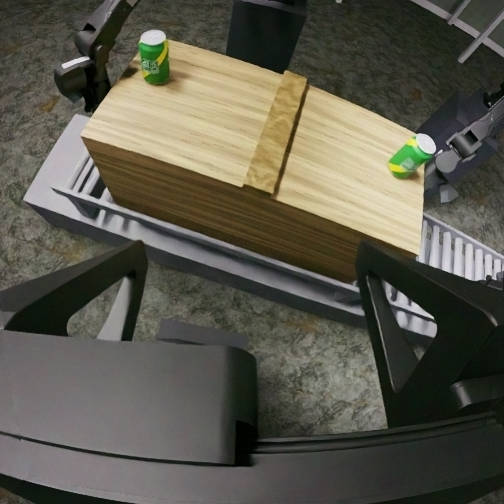

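>>> execute_actions([
  {"arm1":{"joints":{"joint1_rad":-0.54}}},
], cameras=[])

>>> execute_actions([
  {"arm1":{"joints":{"joint1_rad":-0.45}},"arm2":{"joints":{"joint1_rad":-0.35,"joint2_rad":2.2,"joint3_rad":1.3}}},
], cameras=[])

Scene clock: 9.13 s.
arm1.joint_positions: joint1_rad=-0.619 joint2_rad=+2.602 joint3_rad=+2.010 joint4_rad=-0.797 joint5_rad=-0.339 joint6_rad=+1.088 gripper_m=+0.001
arm1.joint_status: joint1_rad time_out (moved +0.020 of +0.099)
arm1.on_its_own: joint1_rad reads -0.619 and still pushes toward -0.540 since a time_out
arm1.hand: x=-1.5730 y=-0.0150 z=+0.7163 quat_wxyz=(-0.153, -0.982, -0.017, -0.105) (m; scene frame)
arm2.joint_positions: joint1_rad=-0.392 joint2_rad=+2.275 joint3_rad=+1.471 joint4_rad=-0.162 joint5_rad=-0.001 joint6_rad=-1.597 gripper_m=+0.000
arm2.joint_status: not commanded
arm2.hand: x=-0.6695 y=+0.0777 z=+0.7097 quat_wxyz=(+0.089, -0.267, -0.917, +0.284) (m; scene frame)
arm3.joint_positions: joint1_rad=-0.380 joint2_rad=+0.473 joint3_rad=+1.347 joint4_rad=-1.519 joint5_rad=-0.237 joint6_rad=+0.277 gripper_m=+0.095
arm3.joint_status: not commanded
arm3.hand: x=+1.2472 y=+0.4835 z=+1.5092 quat_wxyz=(-0.388, -0.758, -0.467, +0.236) (m; scene frame)
arm4.joint_positions: joint1_rad=+0.813 joint2_rad=+2.817 joint3_rad=+2.101 joint4_rad=+0.135 joint5_rad=+0.003 joint6_rad=+1.293 gripper_m=+0.001
arm4.joint_status: not commanded
arm4.hand: x=+0.5670 y=-0.1275 z=+0.6329 quat_wxyz=(+0.167, +0.525, -0.706, -0.445) (m; scene frame)
arm5.joint_positions: joint1_rad=+0.972 joint2_rad=+3.049 joint3_rad=+2.568 joint4_rad=-0.458 joint5_rad=-0.002 joint6_rad=+1.590 gripper_m=+0.000
arm5.joint_status: not commanded
arm5.hand: x=-0.4208 y=-0.1220 z=+0.7201 quat_wxyz=(+0.133, +0.406, -0.860, -0.280) (m; scene frame)
arm6.joint_positions: joint1_rad=+0.393 joint2_rad=+0.526 joint3_rad=+1.324 joint4_rad=-1.504 joint5_rad=+0.269 joint6_rad=+0.006 gripper_m=+0.094
arm6.joint_status: not commanded
arm6.hand: x=-1.1626 y=-0.4377 z=+1.2929 quat_wxyz=(-0.319, +0.738, -0.517, -0.294) (m; scene frame)
pictures: none
No camera images: the call's "cameras" was empty. Leave "cameras" out to get every camera's image.

not run: a stop came earlier in this reply.

Tip-to-tip span is about 0.90.

>>> execute_actions([
  {"arm1":{"joints":{"joint1_rad":-0.46}},"arm2":{"joints":{"joint1_rad":-0.33,"joint2_rad":2.2,"joint3_rad":1.3}}},
], cameras=[])

>>> execute_actions([
  {"arm1":{"joints":{"joint1_rad":-0.36}},"arm2":{"joints":{"joint1_rad":-0.23,"joint2_rad":2.1,"joint3_rad":1.15}}},
], cameras=[])

Scene clock: 11.00 s.
arm1.joint_positions: joint1_rad=-0.492 joint2_rad=+2.602 joint3_rad=+2.010 joint4_rad=-0.797 joint5_rad=-0.341 joint6_rad=+1.097 gripper_m=+0.001
arm1.joint_status: all done
arm1.hand: x=-1.4838 y=-0.0465 z=+0.7156 quat_wxyz=(-0.146, -0.980, -0.075, -0.116) (m; scene frame)
arm2.joint_positions: joint1_rad=-0.291 joint2_rad=+2.183 joint3_rad=+1.284 joint4_rad=-0.160 joint5_rad=-0.009 joint6_rad=-1.608 gripper_m=+0.000
arm2.joint_status: all done
arm2.hand: x=-0.5724 y=+0.1017 z=+0.6998 quat_wxyz=(+0.060, -0.217, -0.943, +0.246) (m; scene frame)
arm3.joint_positions: joint1_rad=-0.380 joint2_rad=+0.473 joint3_rad=+1.347 joint4_rad=-1.519 joint5_rad=-0.237 joint6_rad=+0.277 gripper_m=+0.095
arm3.joint_status: not commanded
arm3.hand: x=+1.2472 y=+0.4835 z=+1.5092 quat_wxyz=(-0.388, -0.758, -0.467, +0.236) (m; scene frame)
arm4.joint_positions: joint1_rad=+0.813 joint2_rad=+2.817 joint3_rad=+2.101 joint4_rad=+0.135 joint5_rad=+0.003 joint6_rad=+1.293 gripper_m=+0.001
arm4.joint_status: not commanded
arm4.hand: x=+0.5670 y=-0.1275 z=+0.6329 quat_wxyz=(+0.167, +0.525, -0.706, -0.445) (m; scene frame)
arm5.joint_positions: joint1_rad=+0.972 joint2_rad=+3.049 joint3_rad=+2.568 joint4_rad=-0.458 joint5_rad=-0.002 joint6_rad=+1.590 gripper_m=+0.000
arm5.joint_status: not commanded
arm5.hand: x=-0.4208 y=-0.1220 z=+0.7201 quat_wxyz=(+0.133, +0.406, -0.860, -0.280) (m; scene frame)
arm6.joint_positions: joint1_rad=+0.393 joint2_rad=+0.526 joint3_rad=+1.324 joint4_rad=-1.504 joint5_rad=+0.269 joint6_rad=+0.006 gripper_m=+0.094
arm6.joint_status: not commanded
arm6.hand: x=-1.1626 y=-0.4377 z=+1.2929 quat_wxyz=(-0.319, +0.738, -0.517, -0.294) (m; scene frame)
pictures: none
No camera images: the call's "cameras" was empty. Leave "cameras" out to get every camera's image.

Scene clock: 12.40 s.
arm1.joint_positions: joint1_rad=-0.397 joint2_rad=+2.602 joint3_rad=+2.010 joint4_rad=-0.797 joint5_rad=-0.341 joint6_rad=+1.101 gripper_m=+0.001
arm1.joint_status: all done
arm1.hand: x=-1.4147 y=-0.0625 z=+0.7151 quat_wxyz=(-0.140, -0.975, -0.120, -0.123) (m; scene frame)
arm2.joint_positions: joint1_rad=-0.201 joint2_rad=+2.091 joint3_rad=+1.142 joint4_rad=-0.158 joint5_rad=-0.010 joint6_rad=-1.612 gripper_m=+0.000
arm2.joint_status: all done
arm2.hand: x=-0.4990 y=+0.1239 z=+0.7071 quat_wxyz=(+0.044, -0.174, -0.958, +0.226) (m; scene frame)
arm3.joint_positions: joint1_rad=-0.380 joint2_rad=+0.473 joint3_rad=+1.347 joint4_rad=-1.519 joint5_rad=-0.237 joint6_rad=+0.277 gripper_m=+0.095
arm3.joint_status: not commanded
arm3.hand: x=+1.2472 y=+0.4835 z=+1.5092 quat_wxyz=(-0.388, -0.758, -0.467, +0.236) (m; scene frame)
arm4.joint_positions: joint1_rad=+0.813 joint2_rad=+2.817 joint3_rad=+2.101 joint4_rad=+0.135 joint5_rad=+0.003 joint6_rad=+1.293 gripper_m=+0.001
arm4.joint_status: not commanded
arm4.hand: x=+0.5670 y=-0.1275 z=+0.6329 quat_wxyz=(+0.167, +0.525, -0.706, -0.445) (m; scene frame)
arm5.joint_positions: joint1_rad=+0.972 joint2_rad=+3.049 joint3_rad=+2.568 joint4_rad=-0.458 joint5_rad=-0.002 joint6_rad=+1.590 gripper_m=+0.000
arm5.joint_status: not commanded
arm5.hand: x=-0.4208 y=-0.1220 z=+0.7201 quat_wxyz=(+0.133, +0.406, -0.860, -0.280) (m; scene frame)
arm6.joint_positions: joint1_rad=+0.393 joint2_rad=+0.526 joint3_rad=+1.324 joint4_rad=-1.504 joint5_rad=+0.269 joint6_rad=+0.006 gripper_m=+0.094
arm6.joint_status: not commanded
arm6.hand: x=-1.1626 y=-0.4377 z=+1.2929 quat_wxyz=(-0.319, +0.738, -0.517, -0.294) (m; scene frame)
pictures: none
No camera images: the call's "cameras" was empty. Leave "cameras" out to get every camera's image.

>>> execute_actions([
  {"arm1":{"joints":{"joint1_rad":-0.26,"joint6_rad":1.4}},"arm2":{"joints":{"joint1_rad":-0.1}}},
], cameras=[])

>>> execute_actions([
  {"arm1":{"joints":{"joint1_rad":-0.21}},"arm2":{"joints":{"joint1_rad":0.05}}},
], cameras=["cam_high","arm5_cam_wrist"])

Scene clock: 14.13 s.
arm1.joint_positions: joint1_rad=-0.283 joint2_rad=+2.602 joint3_rad=+2.010 joint4_rad=-0.797 joint5_rad=-0.342 joint6_rad=+1.388 gripper_m=+0.001
arm1.joint_status: all done
arm1.hand: x=-1.3307 y=-0.0729 z=+0.7146 quat_wxyz=(-0.112, -0.982, -0.035, -0.150) (m; scene frame)
arm2.joint_positions: joint1_rad=-0.067 joint2_rad=+2.091 joint3_rad=+1.140 joint4_rad=-0.158 joint5_rad=-0.010 joint6_rad=-1.612 gripper_m=+0.000
arm2.joint_status: all done
arm2.hand: x=-0.4228 y=+0.0987 z=+0.7070 quat_wxyz=(+0.029, -0.109, -0.967, +0.228) (m; scene frame)
arm3.joint_positions: joint1_rad=-0.380 joint2_rad=+0.473 joint3_rad=+1.347 joint4_rad=-1.519 joint5_rad=-0.237 joint6_rad=+0.277 gripper_m=+0.095
arm3.joint_status: not commanded
arm3.hand: x=+1.2472 y=+0.4835 z=+1.5092 quat_wxyz=(-0.388, -0.758, -0.467, +0.236) (m; scene frame)
arm4.joint_positions: joint1_rad=+0.813 joint2_rad=+2.817 joint3_rad=+2.101 joint4_rad=+0.135 joint5_rad=+0.003 joint6_rad=+1.293 gripper_m=+0.001
arm4.joint_status: not commanded
arm4.hand: x=+0.5670 y=-0.1275 z=+0.6329 quat_wxyz=(+0.167, +0.525, -0.706, -0.445) (m; scene frame)
arm5.joint_positions: joint1_rad=+0.972 joint2_rad=+3.049 joint3_rad=+2.568 joint4_rad=-0.458 joint5_rad=-0.002 joint6_rad=+1.590 gripper_m=+0.000
arm5.joint_status: not commanded
arm5.hand: x=-0.4208 y=-0.1220 z=+0.7201 quat_wxyz=(+0.133, +0.406, -0.860, -0.280) (m; scene frame)
arm6.joint_positions: joint1_rad=+0.393 joint2_rad=+0.526 joint3_rad=+1.324 joint4_rad=-1.504 joint5_rad=+0.269 joint6_rad=+0.006 gripper_m=+0.094
arm6.joint_status: not commanded
arm6.hand: x=-1.1626 y=-0.4377 z=+1.2929 quat_wxyz=(-0.319, +0.738, -0.517, -0.294) (m; scene frame)
pictures: none
No camera images: the call's "cameras" was empty. Leave "cameras" out to get every camera's image.

Scene clock: 15.77 s.
arm1.joint_positions: joint1_rad=-0.232 joint2_rad=+2.602 joint3_rad=+2.010 joint4_rad=-0.797 joint5_rad=-0.344 joint6_rad=+1.391 gripper_m=+0.001
arm1.joint_status: all done
arm1.hand: x=-1.2921 y=-0.0744 z=+0.7144 quat_wxyz=(-0.108, -0.980, -0.059, -0.154) (m; scene frame)
arm2.joint_positions: joint1_rad=+0.061 joint2_rad=+2.091 joint3_rad=+1.140 joint4_rad=-0.158 joint5_rad=-0.002 joint6_rad=-1.608 gripper_m=+0.000
arm2.joint_status: all done
arm2.hand: x=-0.3485 y=+0.0835 z=+0.7072 quat_wxyz=(+0.017, -0.050, -0.972, +0.229) (m; scene frame)
arm3.joint_positions: joint1_rad=-0.380 joint2_rad=+0.473 joint3_rad=+1.347 joint4_rad=-1.519 joint5_rad=-0.237 joint6_rad=+0.277 gripper_m=+0.095
arm3.joint_status: not commanded
arm3.hand: x=+1.2472 y=+0.4835 z=+1.5092 quat_wxyz=(-0.388, -0.758, -0.467, +0.236) (m; scene frame)
arm4.joint_positions: joint1_rad=+0.813 joint2_rad=+2.817 joint3_rad=+2.101 joint4_rad=+0.135 joint5_rad=+0.003 joint6_rad=+1.293 gripper_m=+0.001
arm4.joint_status: not commanded
arm4.hand: x=+0.5670 y=-0.1275 z=+0.6329 quat_wxyz=(+0.167, +0.525, -0.706, -0.445) (m; scene frame)
arm5.joint_positions: joint1_rad=+0.972 joint2_rad=+3.049 joint3_rad=+2.568 joint4_rad=-0.458 joint5_rad=-0.002 joint6_rad=+1.590 gripper_m=+0.000
arm5.joint_status: not commanded
arm5.hand: x=-0.4208 y=-0.1220 z=+0.7201 quat_wxyz=(+0.133, +0.406, -0.860, -0.280) (m; scene frame)
arm6.joint_positions: joint1_rad=+0.393 joint2_rad=+0.526 joint3_rad=+1.324 joint4_rad=-1.504 joint5_rad=+0.269 joint6_rad=+0.006 gripper_m=+0.094
arm6.joint_status: not commanded
arm6.hand: x=-1.1626 y=-0.4377 z=+1.2929 quat_wxyz=(-0.319, +0.738, -0.517, -0.294) (m; scene frame)
pictures: arm5_cam_wrist, cam_high
camera_calibration (this result's frames):
arm5_cam_wrist: T_world_to_cam=[[0.631656, -0.510994, -0.583006, 0.619129], [-0.244159, -0.844879, 0.475989, -0.540057], [-0.735797, -0.158315, -0.658437, 0.268751], [0, 0, 0, 1]] pos_world=[-0.32519, -0.0973642, 0.794973]
Images, in order (width x height): arm5_cam_wrist 504x504, cam_high 672x504.

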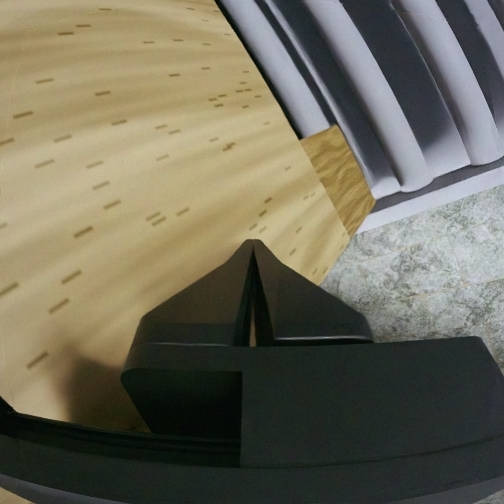

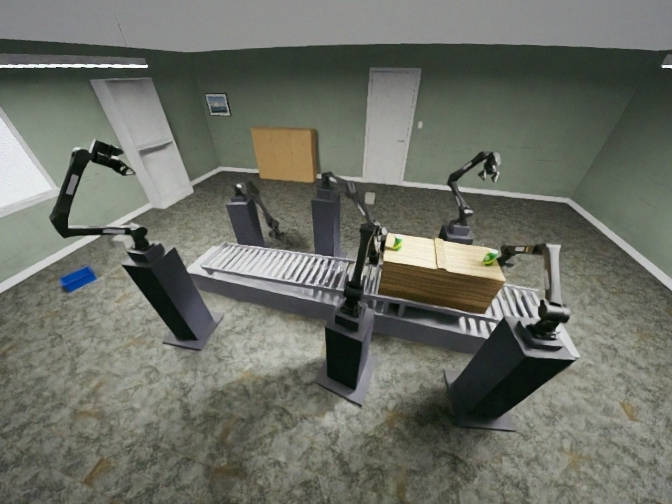

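>>> execute_actions([
  {"arm1":{"joints":{"joint1_rad":-0.17}},"arm2":{"joints":{"joint1_rad":0.3,"joint2_rad":0.7,"joint3_rad":0.8,"joint4_rad":-0.8}}},
], cameras=[])

>>> execute_actions([
  {"arm1":{"joints":{"joint1_rad":-0.09}},"arm5":{"joints":{"joint1_rad":0.86}}},
], cameras=[])

Scene clock: 17.83 s.
arm1.joint_positions: joint1_rad=-0.225 joint2_rad=+2.602 joint3_rad=+2.010 joint4_rad=-0.797 joint5_rad=-0.344 joint6_rad=+1.397 gripper_m=+0.001
arm1.joint_status: joint1_rad time_out (moved +0.007 of +0.062)
arm1.on_its_own: joint1_rad reads -0.225 and still pushes toward -0.170 since a time_out
arm1.hand: x=-1.2870 y=-0.0745 z=+0.7144 quat_wxyz=(-0.107, -0.980, -0.059, -0.155) (m; scene frame)
arm2.joint_positions: joint1_rad=+0.313 joint2_rad=+0.693 joint3_rad=+0.794 joint4_rad=-0.790 joint5_rad=-0.001 joint6_rad=-1.607 gripper_m=+0.000
arm2.joint_status: all done
arm2.hand: x=-0.2284 y=+0.3374 z=+1.1197 quat_wxyz=(-0.018, +0.067, -0.901, +0.428) (m; scene frame)
arm3.joint_positions: joint1_rad=-0.380 joint2_rad=+0.473 joint3_rad=+1.347 joint4_rad=-1.519 joint5_rad=-0.237 joint6_rad=+0.277 gripper_m=+0.095
arm3.joint_status: not commanded
arm3.hand: x=+1.2472 y=+0.4835 z=+1.5092 quat_wxyz=(-0.388, -0.758, -0.467, +0.236) (m; scene frame)
arm4.joint_positions: joint1_rad=+0.813 joint2_rad=+2.817 joint3_rad=+2.101 joint4_rad=+0.135 joint5_rad=+0.003 joint6_rad=+1.293 gripper_m=+0.001
arm4.joint_status: not commanded
arm4.hand: x=+0.5670 y=-0.1275 z=+0.6329 quat_wxyz=(+0.167, +0.525, -0.706, -0.445) (m; scene frame)
arm5.joint_positions: joint1_rad=+0.970 joint2_rad=+3.049 joint3_rad=+2.568 joint4_rad=-0.458 joint5_rad=-0.002 joint6_rad=+1.590 gripper_m=+0.000
arm5.joint_status: not commanded
arm5.hand: x=-0.4197 y=-0.1207 z=+0.7201 quat_wxyz=(+0.132, +0.405, -0.860, -0.280) (m; scene frame)
arm6.joint_positions: joint1_rad=+0.393 joint2_rad=+0.526 joint3_rad=+1.324 joint4_rad=-1.504 joint5_rad=+0.269 joint6_rad=+0.006 gripper_m=+0.094
arm6.joint_status: not commanded
arm6.hand: x=-1.1626 y=-0.4377 z=+1.2929 quat_wxyz=(-0.319, +0.738, -0.517, -0.294) (m; scene frame)
pictures: none
No camera images: the call's "cameras" was empty. Leave "cameras" out to get every camera's image.

not run: a stop came earlier in this reply.

>>> execute_actions([
  {"arm1":{"joints":{"joint1_rad":-0.10}},"arm5":{"joints":{"joint1_rad":0.87}}},
], cameras=[])

>>> execute_actions([
  {"arm1":{"joints":{"joint1_rad":-0.01}},"arm5":{"joints":{"joint1_rad":0.80,"joint2_rad":2.93,"joint3_rad":2.5,"joint4_rad":-0.58}}},
], cameras=[])

Scene clock: 19.63 s.
arm1.joint_positions: joint1_rad=-0.127 joint2_rad=+2.602 joint3_rad=+2.010 joint4_rad=-0.797 joint5_rad=-0.344 joint6_rad=+1.413 gripper_m=+0.001
arm1.joint_status: all done
arm1.hand: x=-1.2141 y=-0.0714 z=+0.7140 quat_wxyz=(-0.098, -0.977, -0.099, -0.161) (m; scene frame)
arm2.joint_positions: joint1_rad=+0.313 joint2_rad=+0.693 joint3_rad=+0.794 joint4_rad=-0.790 joint5_rad=-0.001 joint6_rad=-1.607 gripper_m=+0.000
arm2.joint_status: not commanded
arm2.hand: x=-0.2284 y=+0.3374 z=+1.1197 quat_wxyz=(-0.018, +0.067, -0.901, +0.428) (m; scene frame)
arm3.joint_positions: joint1_rad=-0.380 joint2_rad=+0.473 joint3_rad=+1.347 joint4_rad=-1.519 joint5_rad=-0.237 joint6_rad=+0.277 gripper_m=+0.095
arm3.joint_status: not commanded
arm3.hand: x=+1.2472 y=+0.4835 z=+1.5092 quat_wxyz=(-0.388, -0.758, -0.467, +0.236) (m; scene frame)
arm4.joint_positions: joint1_rad=+0.813 joint2_rad=+2.817 joint3_rad=+2.101 joint4_rad=+0.135 joint5_rad=+0.003 joint6_rad=+1.293 gripper_m=+0.001
arm4.joint_status: not commanded
arm4.hand: x=+0.5670 y=-0.1275 z=+0.6329 quat_wxyz=(+0.167, +0.525, -0.706, -0.445) (m; scene frame)
arm5.joint_positions: joint1_rad=+0.840 joint2_rad=+3.048 joint3_rad=+2.567 joint4_rad=-0.467 joint5_rad=+0.007 joint6_rad=+1.596 gripper_m=+0.000
arm5.joint_status: all done
arm5.hand: x=-0.3396 y=-0.0354 z=+0.7210 quat_wxyz=(+0.110, +0.345, -0.887, -0.286) (m; scene frame)
arm6.joint_positions: joint1_rad=+0.393 joint2_rad=+0.526 joint3_rad=+1.324 joint4_rad=-1.504 joint5_rad=+0.269 joint6_rad=+0.006 gripper_m=+0.094
arm6.joint_status: not commanded
arm6.hand: x=-1.1626 y=-0.4377 z=+1.2929 quat_wxyz=(-0.319, +0.738, -0.517, -0.294) (m; scene frame)
pictures: none
No camera images: the call's "cameras" was empty. Leave "cameras" out to get every camera's image.

Scene clock: 21.43 s.
arm1.joint_positions: joint1_rad=-0.067 joint2_rad=+2.602 joint3_rad=+2.010 joint4_rad=-0.797 joint5_rad=-0.339 joint6_rad=+1.417 gripper_m=+0.001
arm1.joint_status: joint1_rad time_out (moved +0.060 of +0.117)
arm1.on_its_own: joint1_rad reads -0.067 and still pushes toward -0.010 since a time_out
arm1.hand: x=-1.1707 y=-0.0662 z=+0.7135 quat_wxyz=(-0.092, -0.974, -0.126, -0.162) (m; scene frame)
arm2.joint_positions: joint1_rad=+0.313 joint2_rad=+0.693 joint3_rad=+0.794 joint4_rad=-0.790 joint5_rad=-0.001 joint6_rad=-1.607 gripper_m=+0.000
arm2.joint_status: not commanded
arm2.hand: x=-0.2284 y=+0.3374 z=+1.1197 quat_wxyz=(-0.018, +0.067, -0.901, +0.428) (m; scene frame)
arm3.joint_positions: joint1_rad=-0.380 joint2_rad=+0.473 joint3_rad=+1.347 joint4_rad=-1.519 joint5_rad=-0.237 joint6_rad=+0.277 gripper_m=+0.095
arm3.joint_status: not commanded
arm3.hand: x=+1.2472 y=+0.4835 z=+1.5092 quat_wxyz=(-0.388, -0.758, -0.467, +0.236) (m; scene frame)
arm4.joint_positions: joint1_rad=+0.813 joint2_rad=+2.817 joint3_rad=+2.101 joint4_rad=+0.135 joint5_rad=+0.003 joint6_rad=+1.293 gripper_m=+0.001
arm4.joint_status: not commanded
arm4.hand: x=+0.5670 y=-0.1275 z=+0.6329 quat_wxyz=(+0.167, +0.525, -0.706, -0.445) (m; scene frame)
arm5.joint_positions: joint1_rad=+0.770 joint2_rad=+2.940 joint3_rad=+2.493 joint4_rad=-0.588 joint5_rad=+0.005 joint6_rad=+1.596 gripper_m=+0.000
arm5.joint_status: all done
arm5.hand: x=-0.2872 y=-0.0034 z=+0.7631 quat_wxyz=(+0.086, +0.318, -0.910, -0.251) (m; scene frame)
arm6.joint_positions: joint1_rad=+0.393 joint2_rad=+0.526 joint3_rad=+1.324 joint4_rad=-1.504 joint5_rad=+0.269 joint6_rad=+0.006 gripper_m=+0.094
arm6.joint_status: not commanded
arm6.hand: x=-1.1626 y=-0.4377 z=+1.2929 quat_wxyz=(-0.319, +0.738, -0.517, -0.294) (m; scene frame)
pictures: none
No camera images: the call's "cameras" was empty. Leave "cameras" out to get every camera's image.

>>> execute_actions([
  {"arm1":{"joints":{"joint1_rad":0.08,"joint6_rad":1.7}},"arm5":{"joints":{"joint1_rad":0.74,"joint2_rad":2.85,"joint3_rad":2.33,"joint4_rad":-0.7}}},
], cameras=[])

>>> execute_actions([
  {"arm1":{"joints":{"joint1_rad":0.17}},"arm5":{"joints":{"joint1_rad":0.64}}},
], cameras=["cam_high"])

Scene clock: 23.07 s.
arm1.joint_positions: joint1_rad=+0.053 joint2_rad=+2.601 joint3_rad=+2.010 joint4_rad=-0.797 joint5_rad=-0.341 joint6_rad=+1.691 gripper_m=+0.001
arm1.joint_status: all done
arm1.hand: x=-1.0831 y=-0.0476 z=+0.7135 quat_wxyz=(-0.059, -0.981, -0.051, -0.178) (m; scene frame)
arm2.joint_positions: joint1_rad=+0.313 joint2_rad=+0.693 joint3_rad=+0.794 joint4_rad=-0.790 joint5_rad=-0.001 joint6_rad=-1.607 gripper_m=+0.000
arm2.joint_status: not commanded
arm2.hand: x=-0.2284 y=+0.3374 z=+1.1197 quat_wxyz=(-0.018, +0.067, -0.901, +0.428) (m; scene frame)
arm3.joint_positions: joint1_rad=-0.380 joint2_rad=+0.473 joint3_rad=+1.347 joint4_rad=-1.519 joint5_rad=-0.237 joint6_rad=+0.277 gripper_m=+0.095
arm3.joint_status: not commanded
arm3.hand: x=+1.2472 y=+0.4835 z=+1.5092 quat_wxyz=(-0.388, -0.758, -0.467, +0.236) (m; scene frame)
arm4.joint_positions: joint1_rad=+0.813 joint2_rad=+2.817 joint3_rad=+2.101 joint4_rad=+0.135 joint5_rad=+0.003 joint6_rad=+1.293 gripper_m=+0.001
arm4.joint_status: not commanded
arm4.hand: x=+0.5670 y=-0.1275 z=+0.6329 quat_wxyz=(+0.167, +0.525, -0.706, -0.445) (m; scene frame)
arm5.joint_positions: joint1_rad=+0.700 joint2_rad=+2.864 joint3_rad=+2.315 joint4_rad=-0.716 joint5_rad=+0.010 joint6_rad=+1.598 gripper_m=+0.000
arm5.joint_status: all done
arm5.hand: x=-0.1956 y=-0.0229 z=+0.7359 quat_wxyz=(+0.039, +0.291, -0.944, -0.149) (m; scene frame)
arm6.joint_positions: joint1_rad=+0.393 joint2_rad=+0.526 joint3_rad=+1.324 joint4_rad=-1.504 joint5_rad=+0.269 joint6_rad=+0.006 gripper_m=+0.094
arm6.joint_status: not commanded
arm6.hand: x=-1.1626 y=-0.4377 z=+1.2929 quat_wxyz=(-0.319, +0.738, -0.517, -0.294) (m; scene frame)
pictures: none
No camera images: the call's "cameras" was empty. Leave "cameras" out to get every camera's image.

Scene clock: 24.43 s.
arm1.joint_positions: joint1_rad=+0.146 joint2_rad=+2.601 joint3_rad=+2.010 joint4_rad=-0.797 joint5_rad=-0.343 joint6_rad=+1.706 gripper_m=+0.001
arm1.joint_status: all done
arm1.hand: x=-1.0176 y=-0.0262 z=+0.7134 quat_wxyz=(-0.048, -0.978, -0.089, -0.182) (m; scene frame)
arm2.joint_positions: joint1_rad=+0.313 joint2_rad=+0.693 joint3_rad=+0.794 joint4_rad=-0.790 joint5_rad=-0.001 joint6_rad=-1.607 gripper_m=+0.000
arm2.joint_status: not commanded
arm2.hand: x=-0.2284 y=+0.3374 z=+1.1197 quat_wxyz=(-0.018, +0.067, -0.901, +0.428) (m; scene frame)
arm3.joint_positions: joint1_rad=-0.380 joint2_rad=+0.473 joint3_rad=+1.347 joint4_rad=-1.519 joint5_rad=-0.237 joint6_rad=+0.277 gripper_m=+0.095
arm3.joint_status: not commanded
arm3.hand: x=+1.2472 y=+0.4835 z=+1.5092 quat_wxyz=(-0.388, -0.758, -0.467, +0.236) (m; scene frame)
arm4.joint_positions: joint1_rad=+0.813 joint2_rad=+2.817 joint3_rad=+2.101 joint4_rad=+0.135 joint5_rad=+0.003 joint6_rad=+1.293 gripper_m=+0.001
arm4.joint_status: not commanded
arm4.hand: x=+0.5670 y=-0.1275 z=+0.6329 quat_wxyz=(+0.167, +0.525, -0.706, -0.445) (m; scene frame)
arm5.joint_positions: joint1_rad=+0.599 joint2_rad=+2.863 joint3_rad=+2.315 joint4_rad=-0.716 joint5_rad=+0.010 joint6_rad=+1.601 gripper_m=+0.000
arm5.joint_status: all done
arm5.hand: x=-0.1276 y=+0.0206 z=+0.7368 quat_wxyz=(+0.032, +0.242, -0.958, -0.151) (m; scene frame)
arm6.joint_positions: joint1_rad=+0.393 joint2_rad=+0.526 joint3_rad=+1.324 joint4_rad=-1.504 joint5_rad=+0.269 joint6_rad=+0.006 gripper_m=+0.094
arm6.joint_status: not commanded
arm6.hand: x=-1.1626 y=-0.4377 z=+1.2929 quat_wxyz=(-0.319, +0.738, -0.517, -0.294) (m; scene frame)
pictures: cam_high
Images, in order (width x height): cam_high 672x504.

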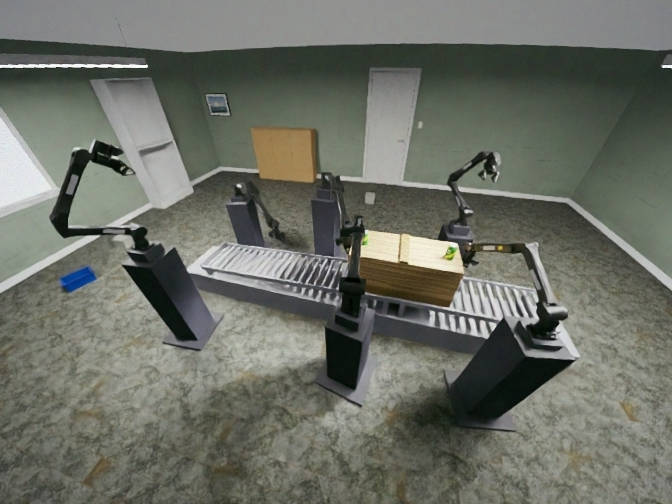

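>>> execute_actions([
  {"arm1":{"joints":{"joint1_rad":0.27}},"arm5":{"joints":{"joint1_rad":0.55}}},
], cameras=[])

>>> execute_actions([
  {"arm1":{"joints":{"joint1_rad":0.37}},"arm5":{"joints":{"joint1_rad":0.46}}},
], cameras=[])

Scene clock: 27.03 s.
arm1.joint_positions: joint1_rad=+0.275 joint2_rad=+2.598 joint3_rad=+2.010 joint4_rad=-0.797 joint5_rad=-0.347 joint6_rad=+1.712 gripper_m=+0.001
arm1.joint_status: all done
arm1.hand: x=-0.9292 y=+0.0129 z=+0.7158 quat_wxyz=(-0.037, -0.970, -0.149, -0.188) (m; scene frame)
arm2.joint_positions: joint1_rad=+0.313 joint2_rad=+0.693 joint3_rad=+0.794 joint4_rad=-0.790 joint5_rad=-0.001 joint6_rad=-1.607 gripper_m=+0.000
arm2.joint_status: not commanded
arm2.hand: x=-0.2284 y=+0.3374 z=+1.1197 quat_wxyz=(-0.018, +0.067, -0.901, +0.428) (m; scene frame)
arm3.joint_positions: joint1_rad=-0.380 joint2_rad=+0.473 joint3_rad=+1.347 joint4_rad=-1.519 joint5_rad=-0.237 joint6_rad=+0.277 gripper_m=+0.095
arm3.joint_status: not commanded
arm3.hand: x=+1.2472 y=+0.4835 z=+1.5092 quat_wxyz=(-0.388, -0.758, -0.467, +0.236) (m; scene frame)
arm4.joint_positions: joint1_rad=+0.813 joint2_rad=+2.817 joint3_rad=+2.101 joint4_rad=+0.135 joint5_rad=+0.003 joint6_rad=+1.293 gripper_m=+0.001
arm4.joint_status: not commanded
arm4.hand: x=+0.5670 y=-0.1275 z=+0.6329 quat_wxyz=(+0.167, +0.525, -0.706, -0.445) (m; scene frame)
arm5.joint_positions: joint1_rad=+0.452 joint2_rad=+2.863 joint3_rad=+2.302 joint4_rad=-0.727 joint5_rad=+0.021 joint6_rad=+1.616 gripper_m=+0.000
arm5.joint_status: joint1_rad off_target (ended at +0.452, target +0.550)
arm5.hand: x=-0.0165 y=+0.0652 z=+0.7328 quat_wxyz=(+0.014, +0.163, -0.976, -0.143) (m; scene frame)
arm6.joint_positions: joint1_rad=+0.393 joint2_rad=+0.526 joint3_rad=+1.324 joint4_rad=-1.504 joint5_rad=+0.269 joint6_rad=+0.006 gripper_m=+0.094
arm6.joint_status: not commanded
arm6.hand: x=-1.1626 y=-0.4377 z=+1.2929 quat_wxyz=(-0.319, +0.738, -0.517, -0.294) (m; scene frame)
pictures: none
No camera images: the call's "cameras" was empty. Leave "cameras" out to get every camera's image.

Scene clock: 28.37 s.
arm1.joint_positions: joint1_rad=+0.364 joint2_rad=+2.596 joint3_rad=+2.010 joint4_rad=-0.798 joint5_rad=-0.346 joint6_rad=+1.714 gripper_m=+0.001
arm1.joint_status: all done
arm1.hand: x=-0.8721 y=+0.0467 z=+0.7168 quat_wxyz=(-0.028, -0.963, -0.191, -0.190) (m; scene frame)
arm2.joint_positions: joint1_rad=+0.313 joint2_rad=+0.693 joint3_rad=+0.794 joint4_rad=-0.790 joint5_rad=-0.001 joint6_rad=-1.607 gripper_m=+0.000
arm2.joint_status: not commanded
arm2.hand: x=-0.2284 y=+0.3374 z=+1.1197 quat_wxyz=(-0.018, +0.067, -0.901, +0.428) (m; scene frame)
arm3.joint_positions: joint1_rad=-0.380 joint2_rad=+0.473 joint3_rad=+1.347 joint4_rad=-1.519 joint5_rad=-0.237 joint6_rad=+0.277 gripper_m=+0.095
arm3.joint_status: not commanded
arm3.hand: x=+1.2472 y=+0.4835 z=+1.5092 quat_wxyz=(-0.388, -0.758, -0.467, +0.236) (m; scene frame)
arm4.joint_positions: joint1_rad=+0.813 joint2_rad=+2.817 joint3_rad=+2.101 joint4_rad=+0.135 joint5_rad=+0.003 joint6_rad=+1.293 gripper_m=+0.001
arm4.joint_status: not commanded
arm4.hand: x=+0.5670 y=-0.1275 z=+0.6329 quat_wxyz=(+0.167, +0.525, -0.706, -0.445) (m; scene frame)
arm5.joint_positions: joint1_rad=+0.388 joint2_rad=+2.863 joint3_rad=+2.302 joint4_rad=-0.725 joint5_rad=+0.016 joint6_rad=+1.615 gripper_m=+0.000
arm5.joint_status: joint1_rad off_target (ended at +0.388, target +0.460)
arm5.hand: x=+0.0309 y=+0.0827 z=+0.7335 quat_wxyz=(+0.013, +0.132, -0.980, -0.145) (m; scene frame)
arm6.joint_positions: joint1_rad=+0.393 joint2_rad=+0.526 joint3_rad=+1.324 joint4_rad=-1.504 joint5_rad=+0.269 joint6_rad=+0.006 gripper_m=+0.094
arm6.joint_status: not commanded
arm6.hand: x=-1.1626 y=-0.4377 z=+1.2929 quat_wxyz=(-0.319, +0.738, -0.517, -0.294) (m; scene frame)
pictures: none
No camera images: the call's "cameras" was empty. Leave "cameras" out to get every camera's image.


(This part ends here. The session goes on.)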